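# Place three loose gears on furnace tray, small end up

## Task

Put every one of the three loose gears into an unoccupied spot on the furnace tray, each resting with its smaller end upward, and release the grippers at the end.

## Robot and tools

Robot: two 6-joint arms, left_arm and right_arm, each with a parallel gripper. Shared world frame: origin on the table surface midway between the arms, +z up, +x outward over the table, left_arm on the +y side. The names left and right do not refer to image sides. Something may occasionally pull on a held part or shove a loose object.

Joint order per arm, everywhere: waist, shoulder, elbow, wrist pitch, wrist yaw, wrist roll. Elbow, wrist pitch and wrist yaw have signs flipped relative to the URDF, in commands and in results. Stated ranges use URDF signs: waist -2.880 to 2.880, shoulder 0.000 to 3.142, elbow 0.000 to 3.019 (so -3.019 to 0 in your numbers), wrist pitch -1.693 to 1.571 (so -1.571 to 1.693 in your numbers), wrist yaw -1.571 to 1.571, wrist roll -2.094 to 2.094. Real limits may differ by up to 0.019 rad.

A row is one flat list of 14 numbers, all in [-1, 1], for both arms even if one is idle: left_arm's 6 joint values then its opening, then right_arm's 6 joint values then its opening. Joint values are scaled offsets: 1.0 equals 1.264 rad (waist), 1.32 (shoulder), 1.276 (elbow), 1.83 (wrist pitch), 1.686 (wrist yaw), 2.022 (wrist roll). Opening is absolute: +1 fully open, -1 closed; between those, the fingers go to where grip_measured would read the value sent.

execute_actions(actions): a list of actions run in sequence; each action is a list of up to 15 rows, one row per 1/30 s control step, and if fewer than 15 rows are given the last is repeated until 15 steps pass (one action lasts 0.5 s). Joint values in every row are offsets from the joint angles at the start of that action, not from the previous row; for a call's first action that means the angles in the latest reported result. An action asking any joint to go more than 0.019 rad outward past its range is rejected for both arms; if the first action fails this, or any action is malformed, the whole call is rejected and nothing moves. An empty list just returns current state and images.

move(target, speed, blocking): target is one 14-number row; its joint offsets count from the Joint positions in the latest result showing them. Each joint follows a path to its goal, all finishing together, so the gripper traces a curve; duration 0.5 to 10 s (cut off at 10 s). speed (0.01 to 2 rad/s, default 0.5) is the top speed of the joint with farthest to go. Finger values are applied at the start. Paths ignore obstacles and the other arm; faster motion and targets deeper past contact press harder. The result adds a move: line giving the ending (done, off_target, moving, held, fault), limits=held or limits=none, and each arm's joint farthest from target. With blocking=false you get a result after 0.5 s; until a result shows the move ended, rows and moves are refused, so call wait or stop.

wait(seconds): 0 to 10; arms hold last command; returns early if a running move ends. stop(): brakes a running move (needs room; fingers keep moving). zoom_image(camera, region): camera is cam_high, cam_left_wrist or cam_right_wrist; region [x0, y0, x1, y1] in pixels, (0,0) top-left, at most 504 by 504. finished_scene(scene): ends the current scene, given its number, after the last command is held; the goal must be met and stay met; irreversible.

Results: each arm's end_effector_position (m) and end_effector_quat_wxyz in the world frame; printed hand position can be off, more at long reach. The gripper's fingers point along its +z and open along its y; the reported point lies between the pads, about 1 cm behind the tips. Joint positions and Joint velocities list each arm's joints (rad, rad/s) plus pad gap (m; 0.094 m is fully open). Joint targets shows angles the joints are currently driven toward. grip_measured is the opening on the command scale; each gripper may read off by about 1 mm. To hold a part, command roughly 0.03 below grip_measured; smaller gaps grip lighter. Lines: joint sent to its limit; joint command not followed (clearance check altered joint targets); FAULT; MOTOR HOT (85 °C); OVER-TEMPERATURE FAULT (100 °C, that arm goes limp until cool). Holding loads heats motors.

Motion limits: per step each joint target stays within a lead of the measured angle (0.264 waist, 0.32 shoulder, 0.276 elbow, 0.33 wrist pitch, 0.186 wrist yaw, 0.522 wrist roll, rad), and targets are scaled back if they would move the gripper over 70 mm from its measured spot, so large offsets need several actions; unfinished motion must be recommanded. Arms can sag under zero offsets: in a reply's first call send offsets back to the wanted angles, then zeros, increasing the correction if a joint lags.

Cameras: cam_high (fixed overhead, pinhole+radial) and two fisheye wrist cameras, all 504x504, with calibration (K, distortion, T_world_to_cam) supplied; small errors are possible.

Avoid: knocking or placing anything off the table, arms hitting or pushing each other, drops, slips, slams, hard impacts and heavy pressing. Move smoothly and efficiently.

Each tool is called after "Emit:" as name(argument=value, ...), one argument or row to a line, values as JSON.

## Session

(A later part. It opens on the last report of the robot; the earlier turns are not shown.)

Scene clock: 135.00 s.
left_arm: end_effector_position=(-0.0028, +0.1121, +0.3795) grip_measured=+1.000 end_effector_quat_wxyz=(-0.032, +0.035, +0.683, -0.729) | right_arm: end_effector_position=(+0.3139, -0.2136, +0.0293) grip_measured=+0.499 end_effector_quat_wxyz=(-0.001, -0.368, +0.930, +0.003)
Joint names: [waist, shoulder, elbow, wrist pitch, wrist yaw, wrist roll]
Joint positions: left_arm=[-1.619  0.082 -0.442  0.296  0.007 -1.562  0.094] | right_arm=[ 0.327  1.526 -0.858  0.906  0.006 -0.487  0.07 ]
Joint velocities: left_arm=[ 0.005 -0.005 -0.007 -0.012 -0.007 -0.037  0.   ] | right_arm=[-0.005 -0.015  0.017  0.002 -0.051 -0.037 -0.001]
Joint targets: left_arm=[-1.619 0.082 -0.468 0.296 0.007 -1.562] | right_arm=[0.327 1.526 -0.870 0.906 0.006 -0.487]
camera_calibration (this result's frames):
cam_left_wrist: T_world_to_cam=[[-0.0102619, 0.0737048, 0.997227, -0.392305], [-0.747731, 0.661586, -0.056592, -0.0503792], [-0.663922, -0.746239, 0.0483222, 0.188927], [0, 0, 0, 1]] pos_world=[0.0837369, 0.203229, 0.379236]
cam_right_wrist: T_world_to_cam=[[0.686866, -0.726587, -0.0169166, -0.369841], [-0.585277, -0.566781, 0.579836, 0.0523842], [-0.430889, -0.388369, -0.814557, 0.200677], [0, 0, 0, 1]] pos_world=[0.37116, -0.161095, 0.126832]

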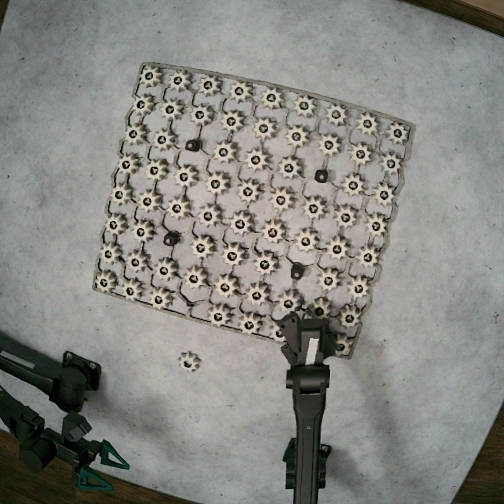

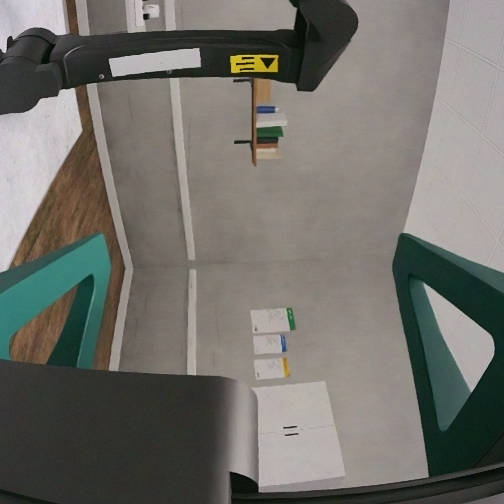

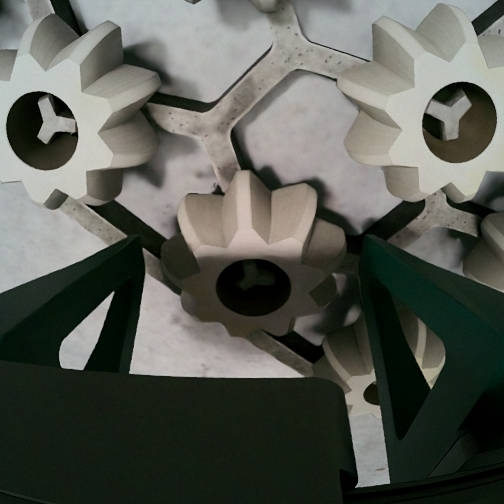

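Emit:
execute_actions(
  actions=[
    [[0,0,-0.02,0,0,0,1.0, 0,-0.015,-0.035,0.006,0,0,0.5],[0,0,-0.02,0,0,0,1.0, 0,-0.018,-0.038,0.006,0,0,0.5],[0,0,-0.02,0,0,0,1.0, 0,-0.021,-0.041,0.008,0,0,0.5],[0,0,-0.02,0,0,0,1.0, 0,-0.025,-0.044,0.011,0,0,0.5],[0,0,-0.02,0,0,0,1.0, 0,-0.029,-0.047,0.015,0,0,0.5],[0,0,-0.02,0,0,0,1.0, 0,-0.033,-0.05,0.02,0,0,0.5],[0,0,-0.02,0,0,0,1.0, 0,-0.037,-0.053,0.026,0,0,0.5],[0,0,-0.02,0,0,0,1.0, 0,-0.041,-0.056,0.032,0,0,0.5],[0,0,-0.02,0,0,0,1.0, 0,-0.045,-0.059,0.038,0,0,0.5],[0,0,-0.02,0,0,0,1.0, 0,-0.049,-0.062,0.044,0,0,0.5],[0,0,-0.02,0,0,0,1.0, 0,-0.053,-0.065,0.05,0,0,0.5],[0,0,-0.02,0,0,0,1.0, 0,-0.057,-0.068,0.056,0,0,0.5],[0,0,-0.02,0,0,0,1.0, 0,-0.06,-0.071,0.06,0,0,0.5],[0,0,-0.02,0,0,0,1.0, 0,-0.063,-0.074,0.064,0,0,0.5],[0,0,-0.02,0,0,0,1.0, 0,-0.066,-0.077,0.068,0,0,0.5]],
  ],
)

Scene clock: 136.87 s.
left_arm: end_effector_position=(-0.0028, +0.1121, +0.3795) grip_measured=+1.000 end_effector_quat_wxyz=(-0.032, +0.035, +0.683, -0.729) | right_arm: end_effector_position=(+0.3168, -0.2128, +0.0653) grip_measured=+0.499 end_effector_quat_wxyz=(+0.004, -0.368, +0.930, +0.003)
Joint names: [waist, shoulder, elbow, wrist pitch, wrist yaw, wrist roll]
Joint positions: left_arm=[-1.619  0.082 -0.442  0.296  0.007 -1.562  0.094] | right_arm=[ 0.327  1.466 -0.905  1.003  0.006 -0.487  0.07 ]
Joint velocities: left_arm=[-0.015 -0.015 -0.012 -0.017 -0.037 -0.081  0.   ] | right_arm=[-0.005 -0.161 -0.105  0.222  0.022  0.007 -0.001]
Joint targets: left_arm=[-1.619 0.082 -0.468 0.296 0.007 -1.562] | right_arm=[0.327 1.439 -0.956 1.031 0.006 -0.487]
camera_calibration (this result's frames):
cam_left_wrist: T_world_to_cam=[[-0.0102619, 0.0737048, 0.997227, -0.392305], [-0.747731, 0.661586, -0.056592, -0.0503792], [-0.663922, -0.746239, 0.0483222, 0.188927], [0, 0, 0, 1]] pos_world=[0.0837369, 0.203229, 0.379236]
cam_right_wrist: T_world_to_cam=[[0.687006, -0.726549, -0.012233, -0.371017], [-0.590792, -0.568281, 0.572731, 0.0356107], [-0.423069, -0.386242, -0.819652, 0.229846], [0, 0, 0, 1]] pos_world=[0.37317, -0.160548, 0.16346]

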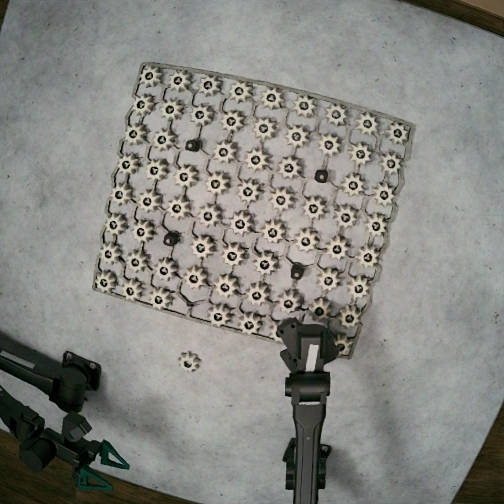

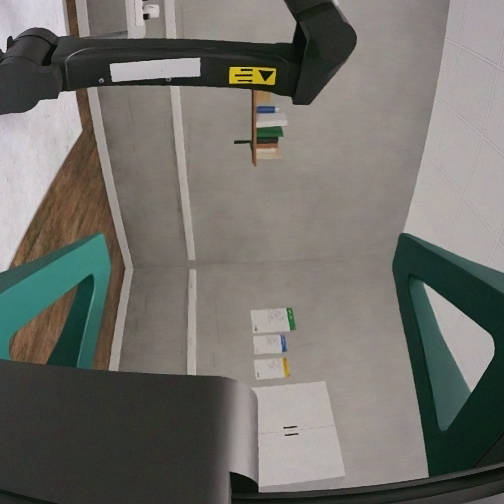

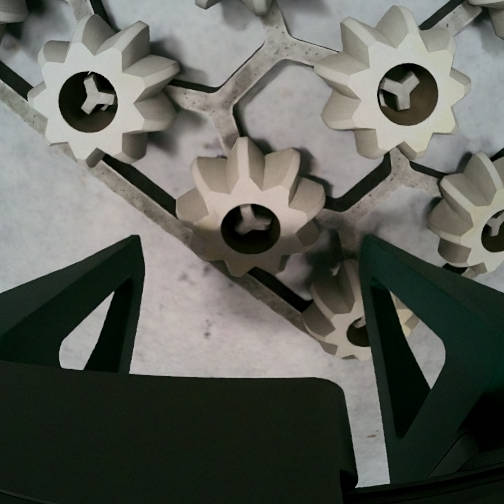

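Emit:
move(
  target=[0.424,0.9765,-0.324,0.405,0,0.114,1.0, -0.2,-0.36,-0.05,0.12,0,0.2,1],
  speed=0.9,
)

Scene clock: 139.43 s.
left_arm: end_effector_position=(+0.1611, +0.0622, +0.0655) grip_measured=+1.000 end_effector_quat_wxyz=(+0.000, -0.101, +0.995, +0.009) | right_arm: end_effector_position=(+0.2769, -0.3043, +0.2186) grip_measured=+1.000 end_effector_quat_wxyz=(+0.139, -0.057, +0.989, -0.002)
Joint names: [waist, shoulder, elbow, wrist pitch, wrist yaw, wrist roll]
Joint positions: left_arm=[-1.088  1.371 -0.808  1.025  0.007 -1.344  0.094] | right_arm=[ 0.083  0.997 -0.917  1.212  0.006 -0.093  0.094]
Joint velocities: left_arm=[-0.005 -0.005  0.002  0.012  0.022  0.007  0.   ] | right_arm=[ 0.005 -0.015  0.007  0.012 -0.037  0.022  0.   ]
Joint targets: left_arm=[-1.083 1.371 -0.855 1.037 0.007 -1.331] | right_arm=[0.075 0.991 -0.969 1.223 0.006 -0.083]
move: off_target (left_arm, right_arm); limits=none; left_arm: farthest joint: the elbow, 0.048 radians from its target (0.413 radians at the start); right_arm: farthest joint: the elbow, 0.052 radians from its target (0.053 radians at the start)
camera_calibration (this result's frames):
cam_left_wrist: T_world_to_cam=[[0.19225, -0.981299, -0.0096044, 0.0251386], [-0.792644, -0.161045, 0.58803, 0.10353], [-0.57858, -0.105436, -0.808782, 0.278206], [0, 0, 0, 1]] pos_world=[0.238194, 0.0706744, 0.164371]
cam_right_wrist: T_world_to_cam=[[0.119467, -0.992772, 0.0114319, -0.337226], [-0.93634, -0.108832, 0.3338, 0.160008], [-0.330143, -0.0505822, -0.942575, 0.40658], [0, 0, 0, 1]] pos_world=[0.324339, -0.296809, 0.333676]

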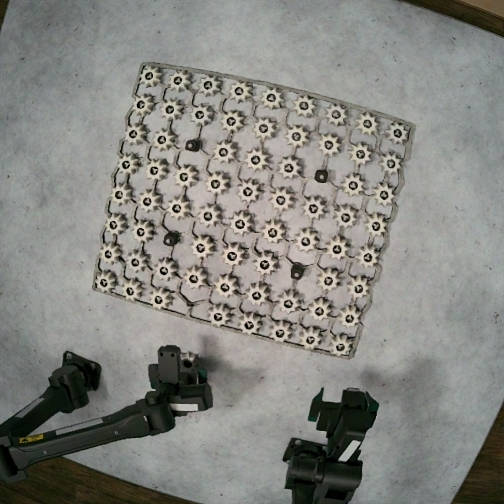

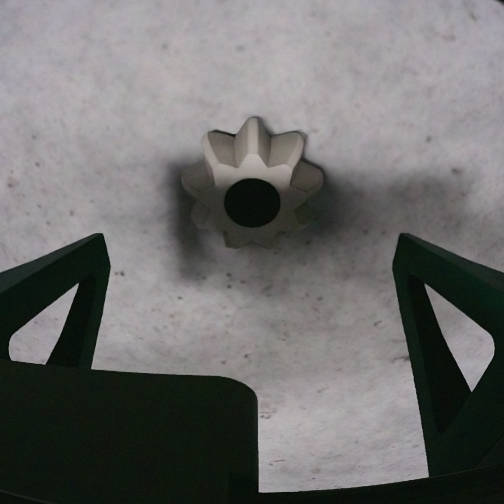

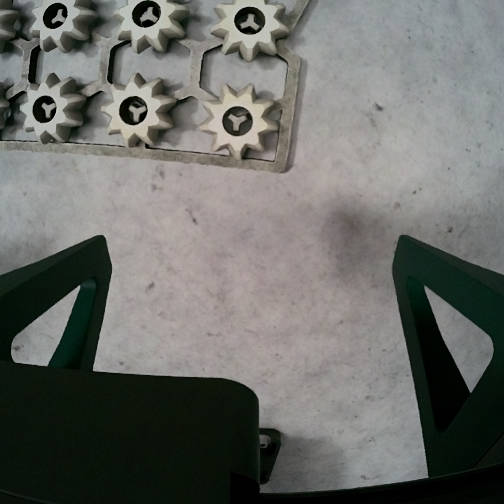

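Emit:
zoom_image(
  camera="cam_left_wrist",
  region=[170, 100, 340, 270],
)

Region (170, 100, 340, 270) of cam_left_wrist's 504x504 image, scaled by 2.965, with more detail than that image has.

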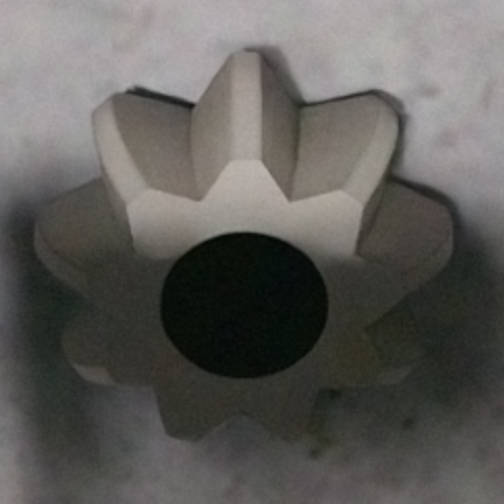

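Emit:
move(
  target=[0,0.078,0.062,-0.1096,0,0.093,1.0, 0,0,-0.04,0,0,0,1],
  speed=0.3,
)

Scene clock: 141.97 s.
left_arm: end_effector_position=(+0.1614, +0.0613, +0.0146) grip_measured=+1.000 end_effector_quat_wxyz=(+0.004, -0.014, +1.000, -0.001) | right_arm: end_effector_position=(+0.2769, -0.3043, +0.2186) grip_measured=+1.000 end_effector_quat_wxyz=(+0.139, -0.057, +0.989, -0.002)
Joint names: [waist, shoulder, elbow, wrist pitch, wrist yaw, wrist roll]
Joint positions: left_arm=[-1.088  1.457 -0.73   0.838  0.007 -1.169  0.094] | right_arm=[ 0.083  0.997 -0.917  1.212  0.006 -0.092  0.094]
Joint velocities: left_arm=[-0.015  0.005 -0.002  0.007 -0.037 -0.022  0.   ] | right_arm=[-0.005 -0.024  0.007 -0.002 -0.022 -0.007  0.   ]
Joint targets: left_arm=[-1.088 1.474 -0.729 0.824 0.007 -1.156] | right_arm=[0.083 0.997 -0.968 1.212 0.006 -0.093]
move: off_target (right_arm); limits=none; left_arm: farthest joint: the shoulder, 0.017 radians from its target (0.103 radians at the start); right_arm: farthest joint: the elbow, 0.051 radians from its target (0.051 radians at the start)
camera_calibration (this result's frames):
cam_left_wrist: T_world_to_cam=[[0.0183604, -0.99978, 0.0101605, 0.0526686], [-0.812038, -0.00898231, 0.583535, 0.127474], [-0.583315, -0.0189647, -0.812024, 0.232713], [0, 0, 0, 1]] pos_world=[0.238292, 0.0582153, 0.114048]
cam_right_wrist: T_world_to_cam=[[0.118739, -0.992862, 0.0112224, -0.337006], [-0.936417, -0.108215, 0.333786, 0.16022], [-0.330189, -0.0501421, -0.942582, 0.406728], [0, 0, 0, 1]] pos_world=[0.324346, -0.296868, 0.333678]

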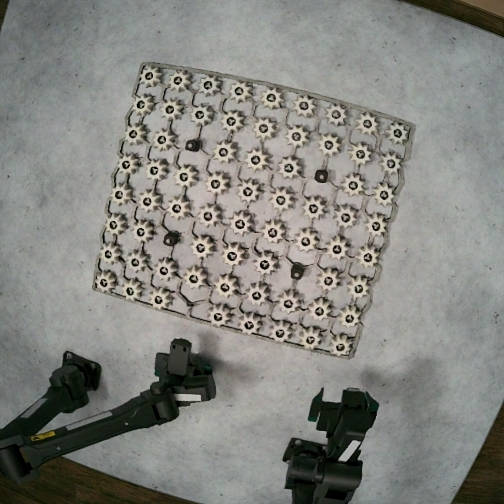

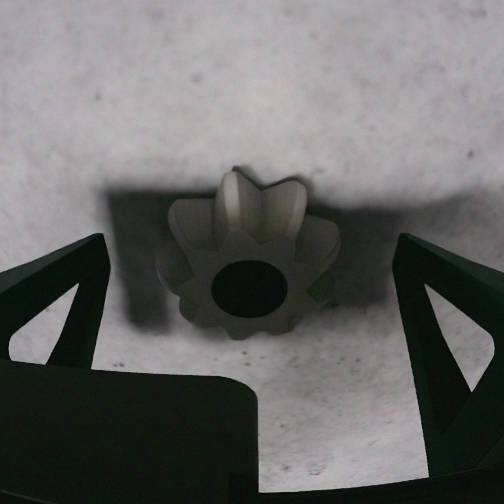

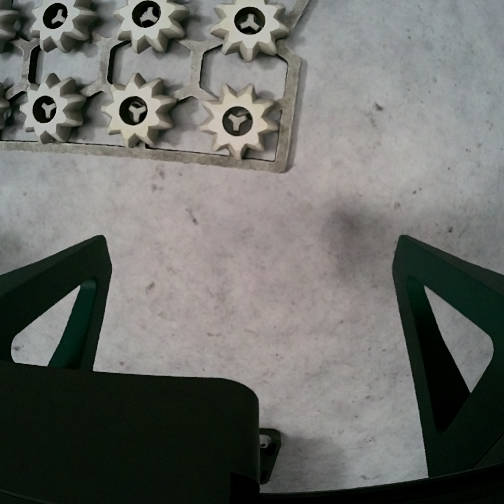

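Emit:
execute_actions(
  actions=[
    [[0,0.017,0,0,0,0,0.5, 0,0,-0.04,0,0,0,1]],
    [[0,0,0,0,0,0,0.22, 0,0,-0.04,0,0,0,1]],
    [[0,0,0,0,0,0,0.1, 0,0,-0.04,0,0,0,1]],
  ],
)

Scene clock: 143.83 s.
left_arm: end_effector_position=(+0.1614, +0.0618, +0.0142) grip_measured=+0.172 end_effector_quat_wxyz=(+0.004, -0.013, +1.000, -0.000) | right_arm: end_effector_position=(+0.2769, -0.3043, +0.2186) grip_measured=+1.000 end_effector_quat_wxyz=(+0.139, -0.057, +0.989, -0.002)
Joint names: [waist, shoulder, elbow, wrist pitch, wrist yaw, wrist roll]
Joint positions: left_arm=[-1.088  1.458 -0.729  0.838  0.007 -1.168  0.055] | right_arm=[ 0.083  0.997 -0.917  1.212  0.006 -0.092  0.094]
Joint velocities: left_arm=[-0.005 -0.005 -0.002  0.012  0.022 -0.066  0.001] | right_arm=[-0.005 -0.005  0.007 -0.007  0.007 -0.066  0.   ]
Joint targets: left_arm=[-1.088 1.458 -0.729 0.838 0.007 -1.168] | right_arm=[0.083 0.997 -0.968 1.212 0.006 -0.092]
camera_calibration (this result's frames):
cam_left_wrist: T_world_to_cam=[[0.0176003, -0.999809, 0.00845074, 0.0533053], [-0.81208, -0.0093639, 0.583471, 0.127713], [-0.583281, -0.017132, -0.81209, 0.23219], [0, 0, 0, 1]] pos_world=[0.238207, 0.0584689, 0.113592]
cam_right_wrist: T_world_to_cam=[[0.118739, -0.992862, 0.0112224, -0.337006], [-0.936417, -0.108215, 0.333786, 0.16022], [-0.330189, -0.0501421, -0.942582, 0.406728], [0, 0, 0, 1]] pos_world=[0.324346, -0.296868, 0.333678]

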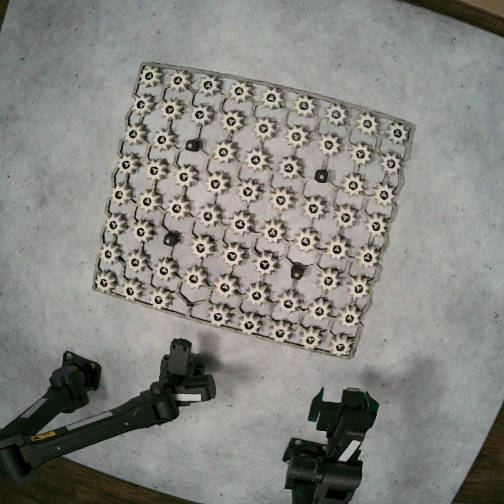

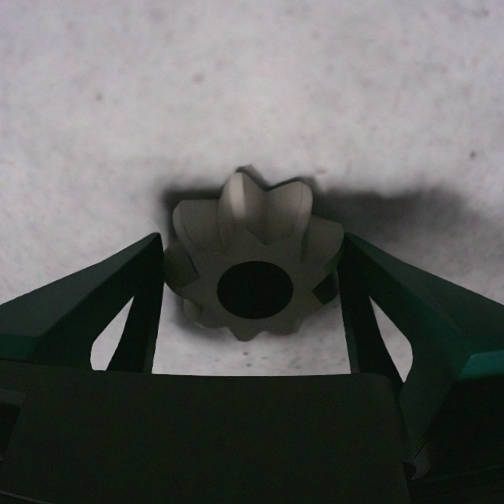

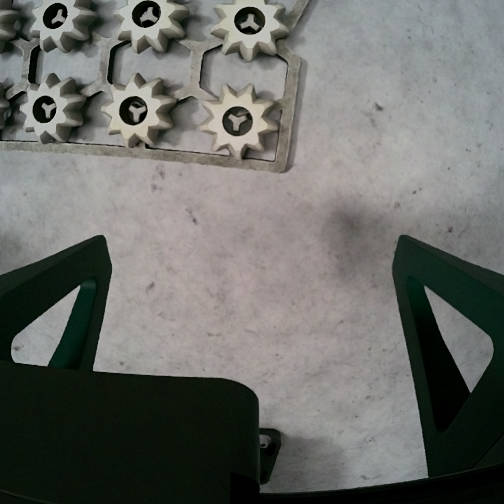

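Emit:
execute_actions(
  actions=[
    [[0,-0.012,-0.03,0.006,0,0,0.09, 0,0,-0.04,0,0,0,1],[0,-0.015,-0.035,0.006,0,0,0.09, 0,0,-0.04,0,0,0,1],[0,-0.018,-0.04,0.008,0,0,0.09, 0,0,-0.04,0,0,0,1],[0,-0.021,-0.044,0.011,0,0,0.09, 0,0,-0.04,0,0,0,1],[0,-0.024,-0.048,0.015,0,0,0.09, 0,0,-0.04,0,0,0,1],[0,-0.027,-0.052,0.02,0,0,0.09, 0,0,-0.04,0,0,0,1],[0,-0.030,-0.056,0.025,0,0,0.09, 0,0,-0.04,0,0,0,1],[0,-0.033,-0.06,0.03,0,0,0.09, 0,0,-0.04,0,0,0,1],[0,-0.036,-0.064,0.035,0,0,0.09, 0,0,-0.04,0,0,0,1],[0,-0.039,-0.068,0.04,0,0,0.09, 0,0,-0.04,0,0,0,1],[0,-0.042,-0.072,0.045,0,0,0.09, 0,0,-0.04,0,0,0,1],[0,-0.045,-0.075,0.05,0,0,0.09, 0,0,-0.04,0,0,0,1],[0,-0.048,-0.078,0.055,0,0,0.09, 0,0,-0.04,0,0,0,1],[0,-0.05,-0.08,0.059,0,0,0.09, 0,0,-0.04,0,0,0,1],[0,-0.052,-0.082,0.062,0,0,0.09, 0,0,-0.04,0,0,0,1]],
  ],
)

Scene clock: 145.37 s.
left_arm: end_effector_position=(+0.1619, +0.0606, +0.0343) grip_measured=+0.172 end_effector_quat_wxyz=(-0.000, -0.013, +1.000, +0.009) | right_arm: end_effector_position=(+0.2769, -0.3043, +0.2186) grip_measured=+1.000 end_effector_quat_wxyz=(+0.139, -0.057, +0.989, -0.002)
Joint names: [waist, shoulder, elbow, wrist pitch, wrist yaw, wrist roll]
Joint positions: left_arm=[-1.088  1.433 -0.771  0.926  0.007 -1.168  0.055] | right_arm=[ 0.083  0.997 -0.917  1.212  0.006 -0.092  0.094]
Joint velocities: left_arm=[-0.015 -0.161 -0.115  0.203  0.051 -0.051  0.   ] | right_arm=[-0.005 -0.015  0.022  0.012  0.037 -0.081  0.   ]
Joint targets: left_arm=[-1.088 1.390 -0.834 0.952 0.007 -1.168] | right_arm=[0.083 0.997 -0.968 1.212 0.006 -0.092]
camera_calibration (this result's frames):
cam_left_wrist: T_world_to_cam=[[0.0175902, -0.999787, -0.0107766, 0.0525507], [-0.806954, -0.0205598, 0.590257, 0.116032], [-0.590353, -0.00168653, -0.807144, 0.248884], [0, 0, 0, 1]] pos_world=[0.239638, 0.0553449, 0.132963]
cam_right_wrist: T_world_to_cam=[[0.118739, -0.992862, 0.0112224, -0.337006], [-0.936417, -0.108215, 0.333786, 0.16022], [-0.330189, -0.0501421, -0.942582, 0.406728], [0, 0, 0, 1]] pos_world=[0.324346, -0.296868, 0.333678]

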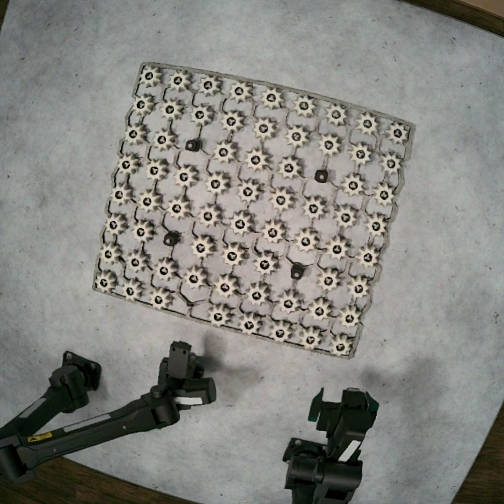

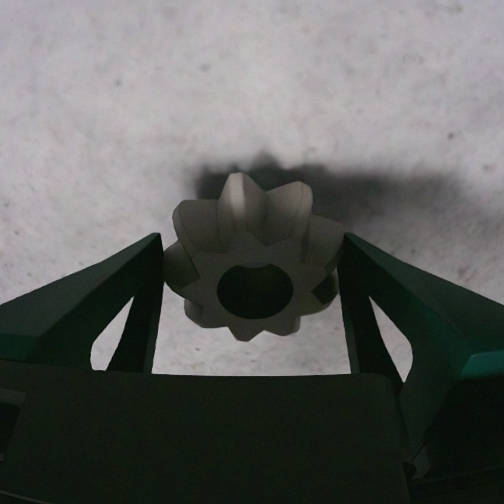

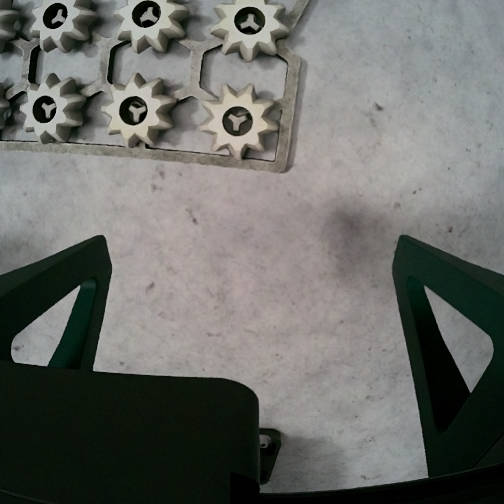

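Emit:
move(
  target=[0.30,0.03,-0.27,0.141,0,0.60,0.09, 0,0,-0.04,0,0,0,1],
  speed=0.8,
)

Scene clock: 148.57 s.
left_arm: end_effector_position=(+0.3082, +0.0894, +0.1174) grip_measured=+0.172 end_effector_quat_wxyz=(-0.003, +0.389, +0.921, +0.005) | right_arm: end_effector_position=(+0.2762, -0.3043, +0.2174) grip_measured=+1.000 end_effector_quat_wxyz=(+0.138, -0.057, +0.989, -0.002)
Joint names: [waist, shoulder, elbow, wrist pitch, wrist yaw, wrist roll]
Joint positions: left_arm=[-0.714  1.46  -1.054  1.172  0.007  0.032  0.055] | right_arm=[ 0.083  0.997 -0.915  1.212  0.006 -0.092  0.094]
Joint velocities: left_arm=[-0.005 -0.005  0.007  0.017 -0.037 -0.037 -0.001] | right_arm=[-0.005 -0.015 -0.017 -0.007  0.051 -0.037  0.   ]
Joint targets: left_arm=[-0.709 1.472 -1.115 1.184 0.007 0.045] | right_arm=[0.083 0.997 -0.968 1.212 0.006 -0.092]
move: off_target (left_arm, right_arm); limits=none; left_arm: farthest joint: the elbow, 0.062 radians from its target (0.334 radians at the start); right_arm: farthest joint: the elbow, 0.053 radians from its target (0.051 radians at the start)
camera_calibration (this result's frames):
cam_left_wrist: T_world_to_cam=[[-0.7228, -0.691056, 0.00118123, 0.27884], [-0.553854, 0.580316, 0.597059, 0.0531035], [-0.413287, 0.4309, -0.802196, 0.30849], [0, 0, 0, 1]] pos_world=[0.358452, 0.0289488, 0.215434]
cam_right_wrist: T_world_to_cam=[[0.118768, -0.992861, 0.010962, -0.336875], [-0.935522, -0.108196, 0.336291, 0.159163], [-0.332704, -0.0501958, -0.941694, 0.40585], [0, 0, 0, 1]] pos_world=[0.323938, -0.296877, 0.332354]

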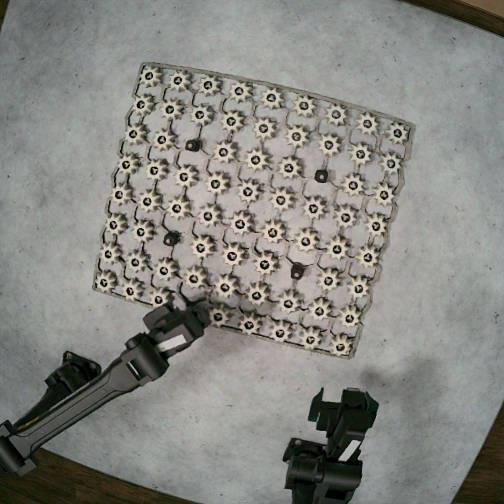

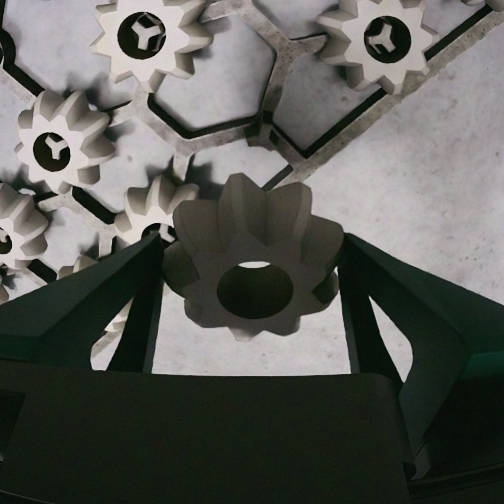

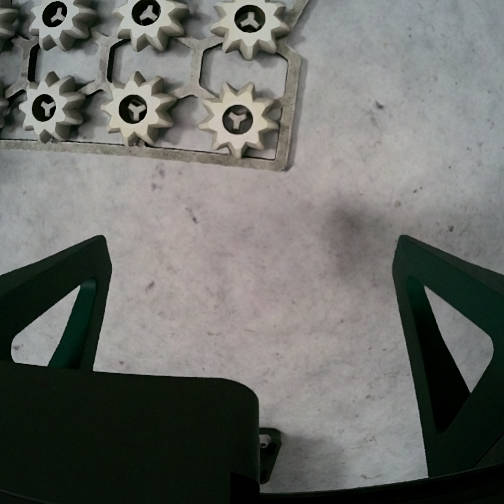

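Emit:
zoom_image(
  camera="cam_left_wrist",
  region=[100, 0, 440, 240],
)

Region (100, 0, 440, 240) of cam_left_wrist's 504x504 image, scaled by 1.482, with more detail than that image has; it fills the top 356 rows of this view, and the rest is white.

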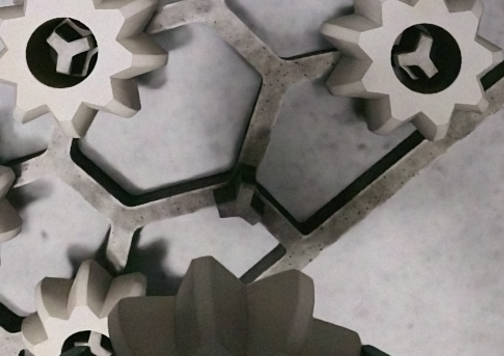

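Emit:
move(
  target=[-0.0174,0.074,0.05,-0.099,0,0,0.09, 0,0,-0.04,0,0,0,1],
  speed=0.3,
)

Scene clock: 150.80 s.
left_arm: end_effector_position=(+0.3094, +0.0820, +0.0571) grip_measured=+0.172 end_effector_quat_wxyz=(-0.002, +0.394, +0.919, +0.005) | right_arm: end_effector_position=(+0.2762, -0.3043, +0.2174) grip_measured=+1.000 end_effector_quat_wxyz=(+0.138, -0.057, +0.989, -0.002)
Joint names: [waist, shoulder, elbow, wrist pitch, wrist yaw, wrist roll]
Joint positions: left_arm=[-0.725  1.554 -0.981  1.005  0.007  0.033  0.055] | right_arm=[ 0.083  0.997 -0.915  1.212  0.006 -0.092  0.094]
Joint velocities: left_arm=[ 0.005 -0.005 -0.002 -0.007 -0.051  0.037  0.001] | right_arm=[-0.005 -0.015  0.022  0.012 -0.037 -0.022  0.   ]
Joint targets: left_arm=[-0.736 1.558 -0.990 0.991 0.007 0.033] | right_arm=[0.083 0.997 -0.966 1.212 0.006 -0.092]
move: off_target (right_arm); limits=none; left_arm: farthest joint: the wrist pitch, 0.014 radians from its target (0.181 radians at the start); right_arm: farthest joint: the elbow, 0.051 radians from its target (0.051 radians at the start)
camera_calibration (this result's frames):
cam_left_wrist: T_world_to_cam=[[-0.730922, -0.68246, 0.00117189, 0.276517], [-0.54711, 0.586985, 0.596758, 0.0913947], [-0.407951, 0.435542, -0.802421, 0.261832], [0, 0, 0, 1]] pos_world=[0.35893, 0.0210258, 0.155235]
cam_right_wrist: T_world_to_cam=[[0.118768, -0.992861, 0.010962, -0.336875], [-0.935522, -0.108196, 0.336291, 0.159163], [-0.332704, -0.0501958, -0.941694, 0.40585], [0, 0, 0, 1]] pos_world=[0.323938, -0.296877, 0.332354]

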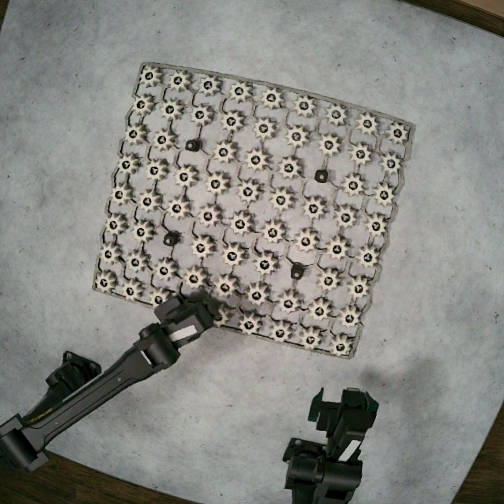

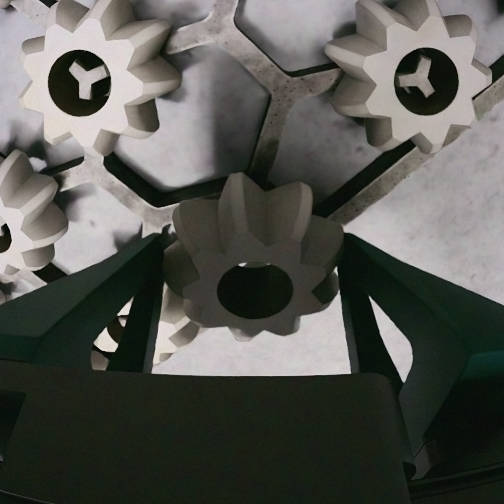

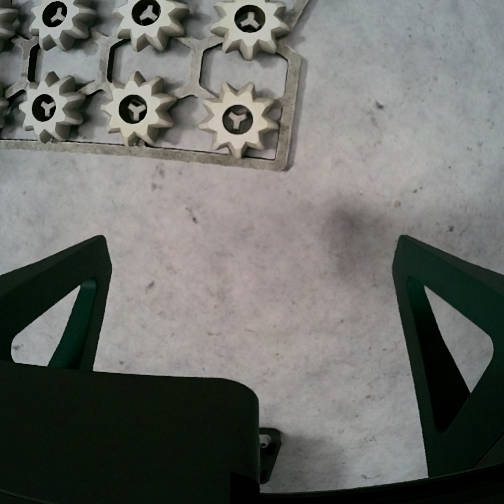

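Emit:
execute_actions(
  actions=[
    [[-0.008,0.008,-0.007,-0.008,0,0,0.09, 0,0,-0.04,0,0,0,1],[-0.008,0.010,-0.006,-0.008,0,0,0.09, 0,0,-0.04,0,0,0,1],[-0.008,0.011,-0.005,-0.009,0,0,0.09, 0,0,-0.04,0,0,0,1],[-0.008,0.012,-0.004,-0.010,0,0,0.09, 0,0,-0.04,0,0,0,1],[-0.008,0.013,-0.003,-0.012,0,0,0.09, 0,0,-0.04,0,0,0,1],[-0.008,0.014,-0.002,-0.014,0,0,0.09, 0,0,-0.04,0,0,0,1],[-0.008,0.015,-0.001,-0.016,0,0,0.09, 0,0,-0.04,0,0,0,1],[-0.008,0.016,0.0,-0.018,0,0,0.09, 0,0,-0.04,0,0,0,1],[-0.008,0.017,0.001,-0.020,0,0,0.09, 0,0,-0.04,0,0,0,1],[-0.008,0.018,0.002,-0.022,0,0,0.09, 0,0,-0.04,0,0,0,1],[-0.008,0.019,0.003,-0.024,0,0,0.09, 0,0,-0.04,0,0,0,1],[-0.008,0.020,0.004,-0.026,0,0,0.09, 0,0,-0.04,0,0,0,1],[-0.008,0.021,0.005,-0.028,0,0,0.09, 0,0,-0.04,0,0,0,1],[-0.008,0.022,0.006,-0.030,0,0,0.09, 0,0,-0.04,0,0,0,1],[-0.008,0.022,0.007,-0.031,0,0,0.09, 0,0,-0.04,0,0,0,1]],
  ],
)

Emit:
wait(
  seconds=0.3,
)

Scene clock: 152.20 s.
left_arm: end_effector_position=(+0.3108, +0.0806, +0.0470) grip_measured=+0.172 end_effector_quat_wxyz=(+0.001, +0.394, +0.919, +0.003) | right_arm: end_effector_position=(+0.2762, -0.3043, +0.2174) grip_measured=+1.000 end_effector_quat_wxyz=(+0.138, -0.057, +0.989, -0.002)
Joint names: [waist, shoulder, elbow, wrist pitch, wrist yaw, wrist roll]
Joint positions: left_arm=[-0.725  1.57  -0.968  0.969  0.007  0.033  0.055] | right_arm=[ 0.083  0.997 -0.915  1.212  0.006 -0.092  0.094]
Joint velocities: left_arm=[-0.015  0.034  0.051 -0.076  0.051  0.007  0.001] | right_arm=[-0.005 -0.015  0.002 -0.002  0.051 -0.007  0.   ]
Joint targets: left_arm=[-0.735 1.583 -0.972 0.948 0.007 0.033] | right_arm=[0.083 0.997 -0.966 1.212 0.006 -0.092]
camera_calibration (this result's frames):
cam_left_wrist: T_world_to_cam=[[-0.730927, -0.682455, 0.000837263, 0.276629], [-0.550497, 0.590322, 0.590316, 0.100124], [-0.403358, 0.431017, -0.807172, 0.254039], [0, 0, 0, 1]] pos_world=[0.359783, 0.0201861, 0.145717]
cam_right_wrist: T_world_to_cam=[[0.118768, -0.992861, 0.010962, -0.336875], [-0.935522, -0.108196, 0.336291, 0.159163], [-0.332704, -0.0501958, -0.941694, 0.40585], [0, 0, 0, 1]] pos_world=[0.323938, -0.296877, 0.332354]

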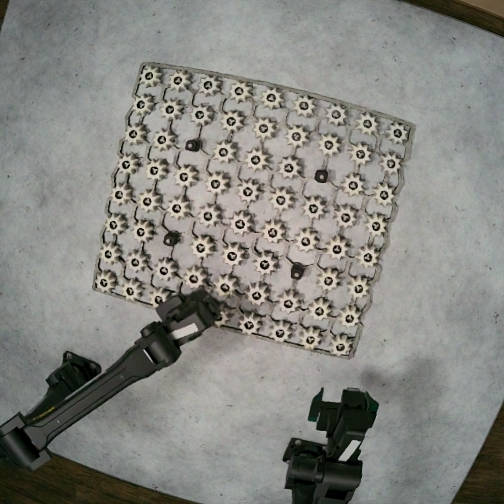

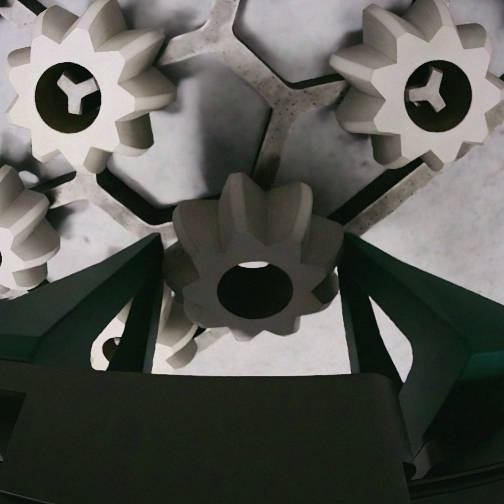

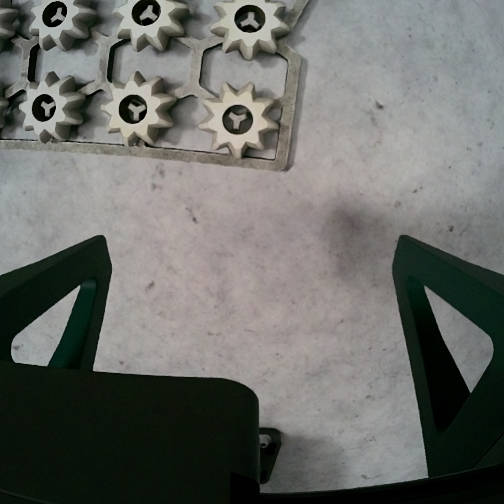

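Scene clock: 152.50 s.
left_arm: end_effector_position=(+0.3104, +0.0810, +0.0446) grip_measured=+0.172 end_effector_quat_wxyz=(+0.001, +0.394, +0.919, +0.004) | right_arm: end_effector_position=(+0.2762, -0.3043, +0.2174) grip_measured=+1.000 end_effector_quat_wxyz=(+0.138, -0.057, +0.989, -0.002)
Joint names: [waist, shoulder, elbow, wrist pitch, wrist yaw, wrist roll]
Joint positions: left_arm=[-0.725  1.574 -0.965  0.963  0.007  0.033  0.055] | right_arm=[ 0.083  0.997 -0.915  1.212  0.006 -0.092  0.094]
Joint velocities: left_arm=[-0.005 -0.005  0.002  0.012  0.007  0.007 -0.001] | right_arm=[-0.015 -0.005  0.002  0.022  0.066  0.022  0.   ]
Joint targets: left_arm=[-0.735 1.583 -0.972 0.949 0.007 0.033] | right_arm=[0.083 0.997 -0.966 1.212 0.006 -0.092]
wait: 0.30 s; at rest by 0.27 s
camera_calibration (this result's frames):
cam_left_wrist: T_world_to_cam=[[-0.730927, -0.682456, 0.000901007, 0.276604], [-0.549855, 0.589689, 0.591546, 0.100874], [-0.404235, 0.431881, -0.806271, 0.251936], [0, 0, 0, 1]] pos_world=[0.359485, 0.0204795, 0.143208]
cam_right_wrist: T_world_to_cam=[[0.118768, -0.992861, 0.010962, -0.336875], [-0.935522, -0.108196, 0.336291, 0.159163], [-0.332704, -0.0501958, -0.941694, 0.40585], [0, 0, 0, 1]] pos_world=[0.323938, -0.296877, 0.332354]

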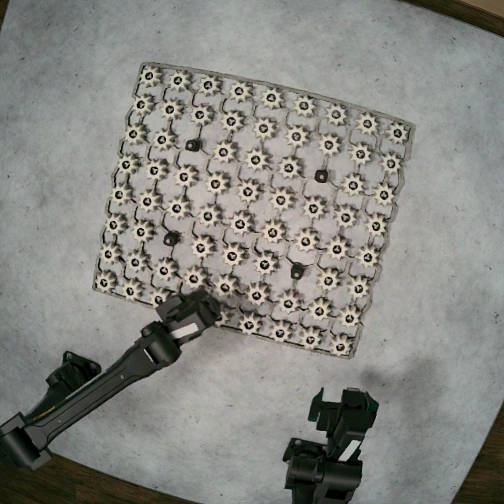

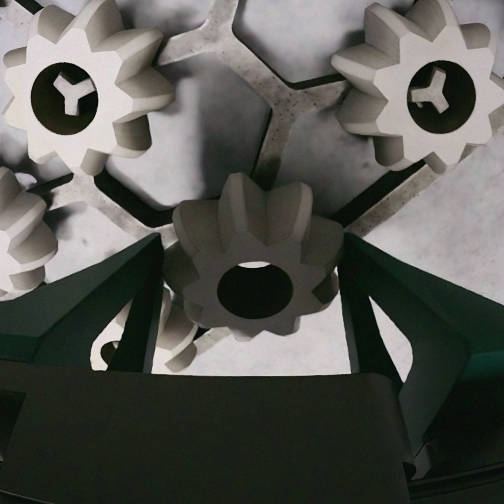

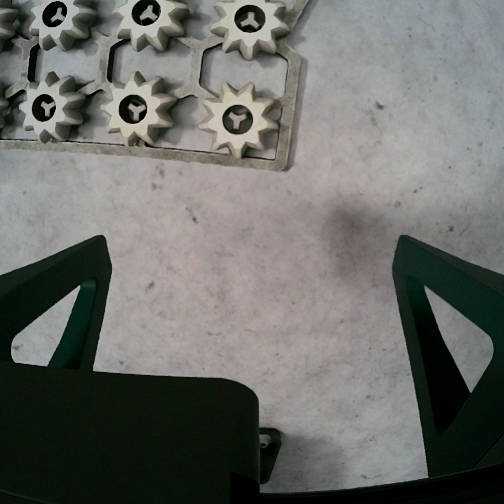

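Emit:
execute_actions(
  actions=[
    [[-0.008,0.009,-0.005,-0.008,0,0,0.09, 0,0,-0.04,0,0,0,1],[-0.008,0.010,-0.004,-0.009,0,0,0.09, 0,0,-0.04,0,0,0,1],[-0.008,0.011,-0.003,-0.010,0,0,0.09, 0,0,-0.04,0,0,0,1],[-0.008,0.012,-0.002,-0.011,0,0,0.09, 0,0,-0.04,0,0,0,1],[-0.008,0.013,-0.001,-0.012,0,0,0.09, 0,0,-0.04,0,0,0,1],[-0.008,0.014,0.0,-0.014,0,0,0.09, 0,0,-0.04,0,0,0,1],[-0.008,0.015,0.001,-0.016,0,0,0.09, 0,0,-0.04,0,0,0,1],[-0.008,0.016,0.002,-0.018,0,0,0.09, 0,0,-0.04,0,0,0,1],[-0.008,0.017,0.003,-0.020,0,0,0.09, 0,0,-0.04,0,0,0,1],[-0.008,0.018,0.004,-0.022,0,0,0.09, 0,0,-0.04,0,0,0,1],[-0.008,0.019,0.005,-0.024,0,0,0.09, 0,0,-0.04,0,0,0,1],[-0.008,0.020,0.006,-0.026,0,0,0.09, 0,0,-0.04,0,0,0,1],[-0.008,0.021,0.007,-0.028,0,0,0.09, 0,0,-0.04,0,0,0,1],[-0.008,0.022,0.008,-0.029,0,0,0.09, 0,0,-0.04,0,0,0,1],[-0.008,0.022,0.009,-0.030,0,0,0.09, 0,0,-0.04,0,0,0,1]],
  ],
)

Emit:
wait(
  seconds=0.3,
)

Scene clock: 153.63 s.
left_arm: end_effector_position=(+0.3105, +0.0810, +0.0336) grip_measured=+0.172 end_effector_quat_wxyz=(+0.002, +0.394, +0.919, +0.003) | right_arm: end_effector_position=(+0.2762, -0.3043, +0.2174) grip_measured=+1.000 end_effector_quat_wxyz=(+0.138, -0.057, +0.989, -0.002)
Joint names: [waist, shoulder, elbow, wrist pitch, wrist yaw, wrist roll]
Joint positions: left_arm=[-0.725  1.59  -0.949  0.928  0.007  0.033  0.055] | right_arm=[ 0.083  0.997 -0.915  1.212  0.006 -0.092  0.094]
Joint velocities: left_arm=[-0.005  0.054  0.042 -0.076 -0.037 -0.022  0.   ] | right_arm=[ 0.005 -0.005  0.027  0.007  0.022 -0.007  0.   ]
Joint targets: left_arm=[-0.735 1.603 -0.953 0.908 0.007 0.033] | right_arm=[0.083 0.997 -0.966 1.212 0.006 -0.092]
camera_calibration (this result's frames):
cam_left_wrist: T_world_to_cam=[[-0.730929, -0.682453, 0.000741643, 0.276623], [-0.551458, 0.591268, 0.588469, 0.1079], [-0.402041, 0.42972, -0.80852, 0.242678], [0, 0, 0, 1]] pos_world=[0.35926, 0.0207007, 0.132509]
cam_right_wrist: T_world_to_cam=[[0.118768, -0.992861, 0.010962, -0.336875], [-0.935522, -0.108196, 0.336291, 0.159163], [-0.332704, -0.0501958, -0.941694, 0.40585], [0, 0, 0, 1]] pos_world=[0.323938, -0.296877, 0.332354]

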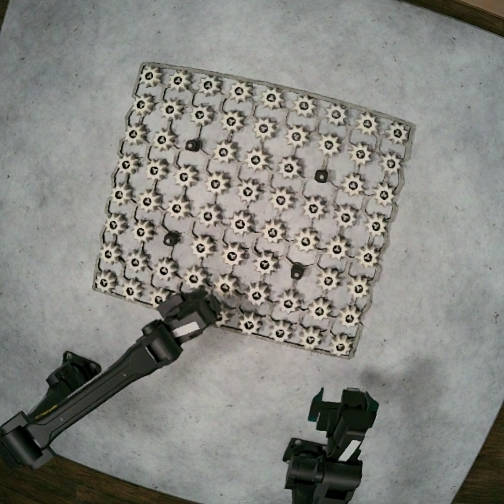

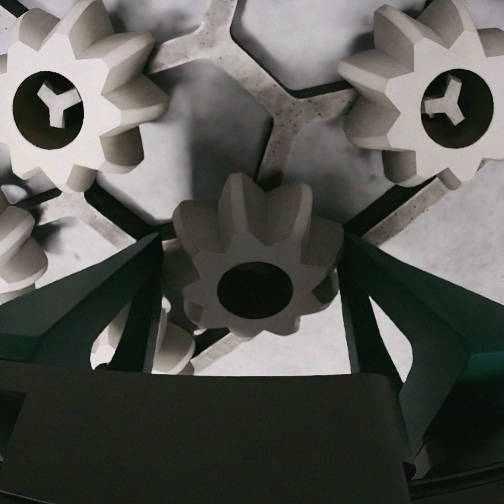

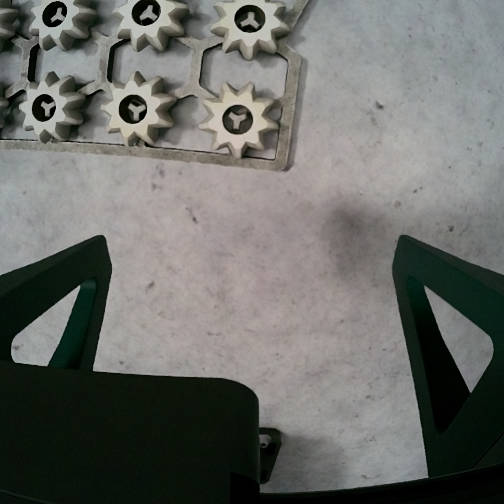

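Scene clock: 153.93 s.
left_arm: end_effector_position=(+0.3104, +0.0811, +0.0318) grip_measured=+0.172 end_effector_quat_wxyz=(+0.002, +0.394, +0.919, +0.003) | right_arm: end_effector_position=(+0.2762, -0.3043, +0.2174) grip_measured=+1.000 end_effector_quat_wxyz=(+0.138, -0.057, +0.989, -0.002)
Joint names: [waist, shoulder, elbow, wrist pitch, wrist yaw, wrist roll]
Joint positions: left_arm=[-0.725  1.593 -0.947  0.922  0.007  0.033  0.055] | right_arm=[ 0.083  0.997 -0.915  1.212  0.006 -0.092  0.094]
Joint velocities: left_arm=[ 0.005 -0.005  0.002 -0.012  0.007 -0.051  0.   ] | right_arm=[ 0.005 -0.005 -0.012  0.002  0.007  0.022  0.   ]
Joint targets: left_arm=[-0.735 1.603 -0.953 0.908 0.007 0.033] | right_arm=[0.083 0.997 -0.966 1.212 0.006 -0.092]
wait: 0.30 s; at rest by 0.27 s
camera_calibration (this result's frames):
cam_left_wrist: T_world_to_cam=[[-0.730929, -0.682453, 0.000741643, 0.276621], [-0.551458, 0.591268, 0.588469, 0.108938], [-0.402041, 0.42972, -0.80852, 0.241129], [0, 0, 0, 1]] pos_world=[0.359208, 0.0207518, 0.130646]
cam_right_wrist: T_world_to_cam=[[0.118768, -0.992861, 0.010962, -0.336875], [-0.935522, -0.108196, 0.336291, 0.159163], [-0.332704, -0.0501958, -0.941694, 0.40585], [0, 0, 0, 1]] pos_world=[0.323938, -0.296877, 0.332354]

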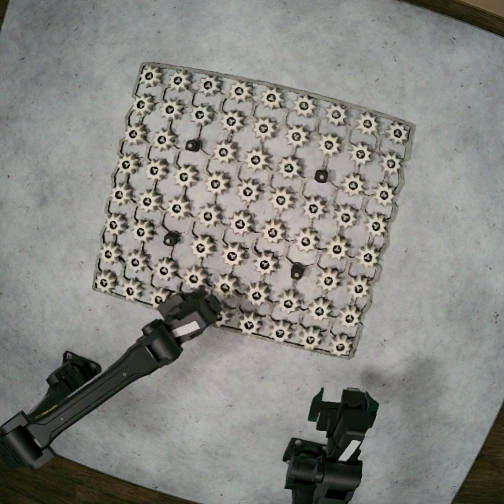

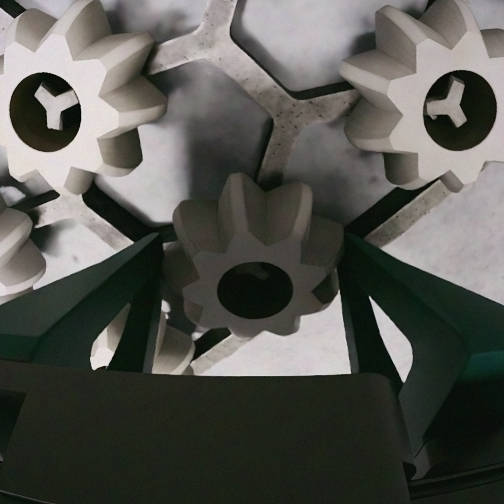

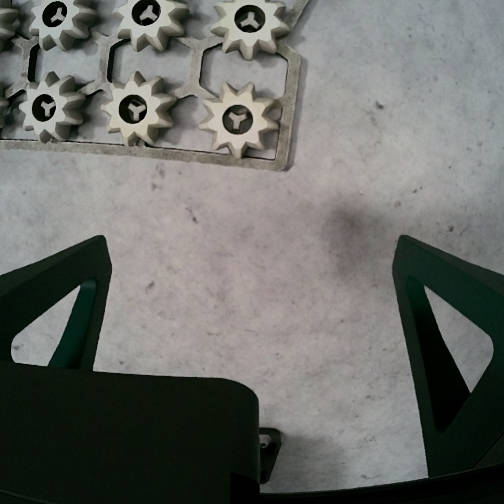

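Emit:
execute_actions(
  actions=[
    [[0,0.011,-0.005,-0.008,0,0,0.09, 0,0,-0.04,0,0,0,1]],
    [[0,0,-0.005,0,0,0,0.3, 0,0,-0.04,0,0,0,1]],
    [[0,0,-0.005,0,0,0,0.5, 0,0,-0.04,0,0,0,1]],
  ],
)

Scene clock: 155.77 s.
left_arm: end_effector_position=(+0.3103, +0.0811, +0.0309) grip_measured=+0.498 end_effector_quat_wxyz=(+0.001, +0.394, +0.919, +0.003) | right_arm: end_effector_position=(+0.2762, -0.3043, +0.2174) grip_measured=+1.000 end_effector_quat_wxyz=(+0.138, -0.057, +0.989, -0.002)
Joint names: [waist, shoulder, elbow, wrist pitch, wrist yaw, wrist roll]
Joint positions: left_arm=[-0.725  1.596 -0.947  0.922  0.007  0.033  0.07 ] | right_arm=[ 0.083  0.997 -0.915  1.212  0.006 -0.092  0.094]
Joint velocities: left_arm=[-0.005 -0.005 -0.007  0.007  0.007 -0.051 -0.001] | right_arm=[-0.015  0.005 -0.007  0.012  0.066 -0.007  0.   ]
Joint targets: left_arm=[-0.725 1.596 -0.954 0.922 0.007 0.033] | right_arm=[0.083 0.997 -0.966 1.212 0.006 -0.092]
camera_calibration (this result's frames):
cam_left_wrist: T_world_to_cam=[[-0.730928, -0.682454, 0.00120247, 0.276536], [-0.5505, 0.59064, 0.589995, 0.109053], [-0.403355, 0.430582, -0.807406, 0.240648], [0, 0, 0, 1]] pos_world=[0.359228, 0.0206932, 0.129627]
cam_right_wrist: T_world_to_cam=[[0.118768, -0.992861, 0.010962, -0.336875], [-0.935522, -0.108196, 0.336291, 0.159163], [-0.332704, -0.0501958, -0.941694, 0.40585], [0, 0, 0, 1]] pos_world=[0.323938, -0.296877, 0.332354]

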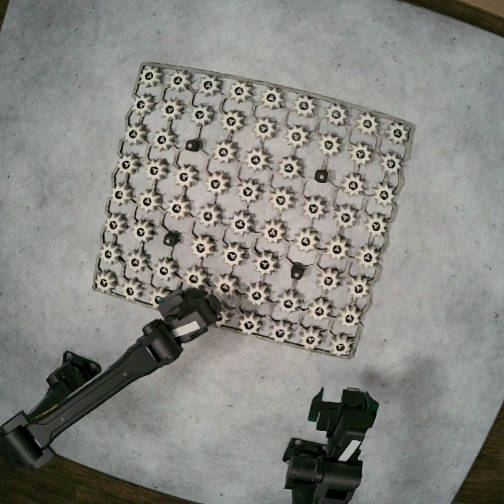

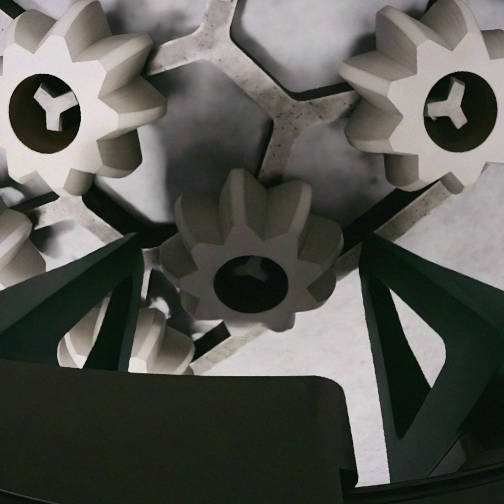

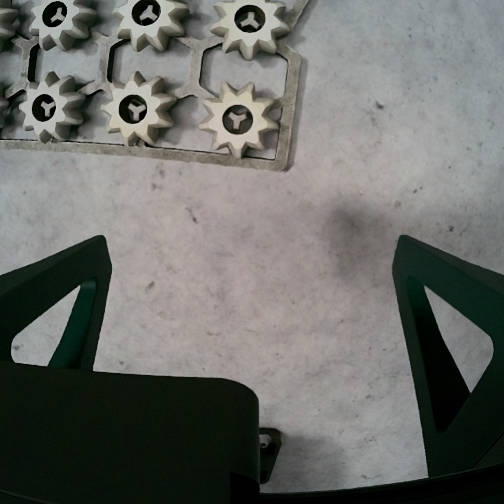

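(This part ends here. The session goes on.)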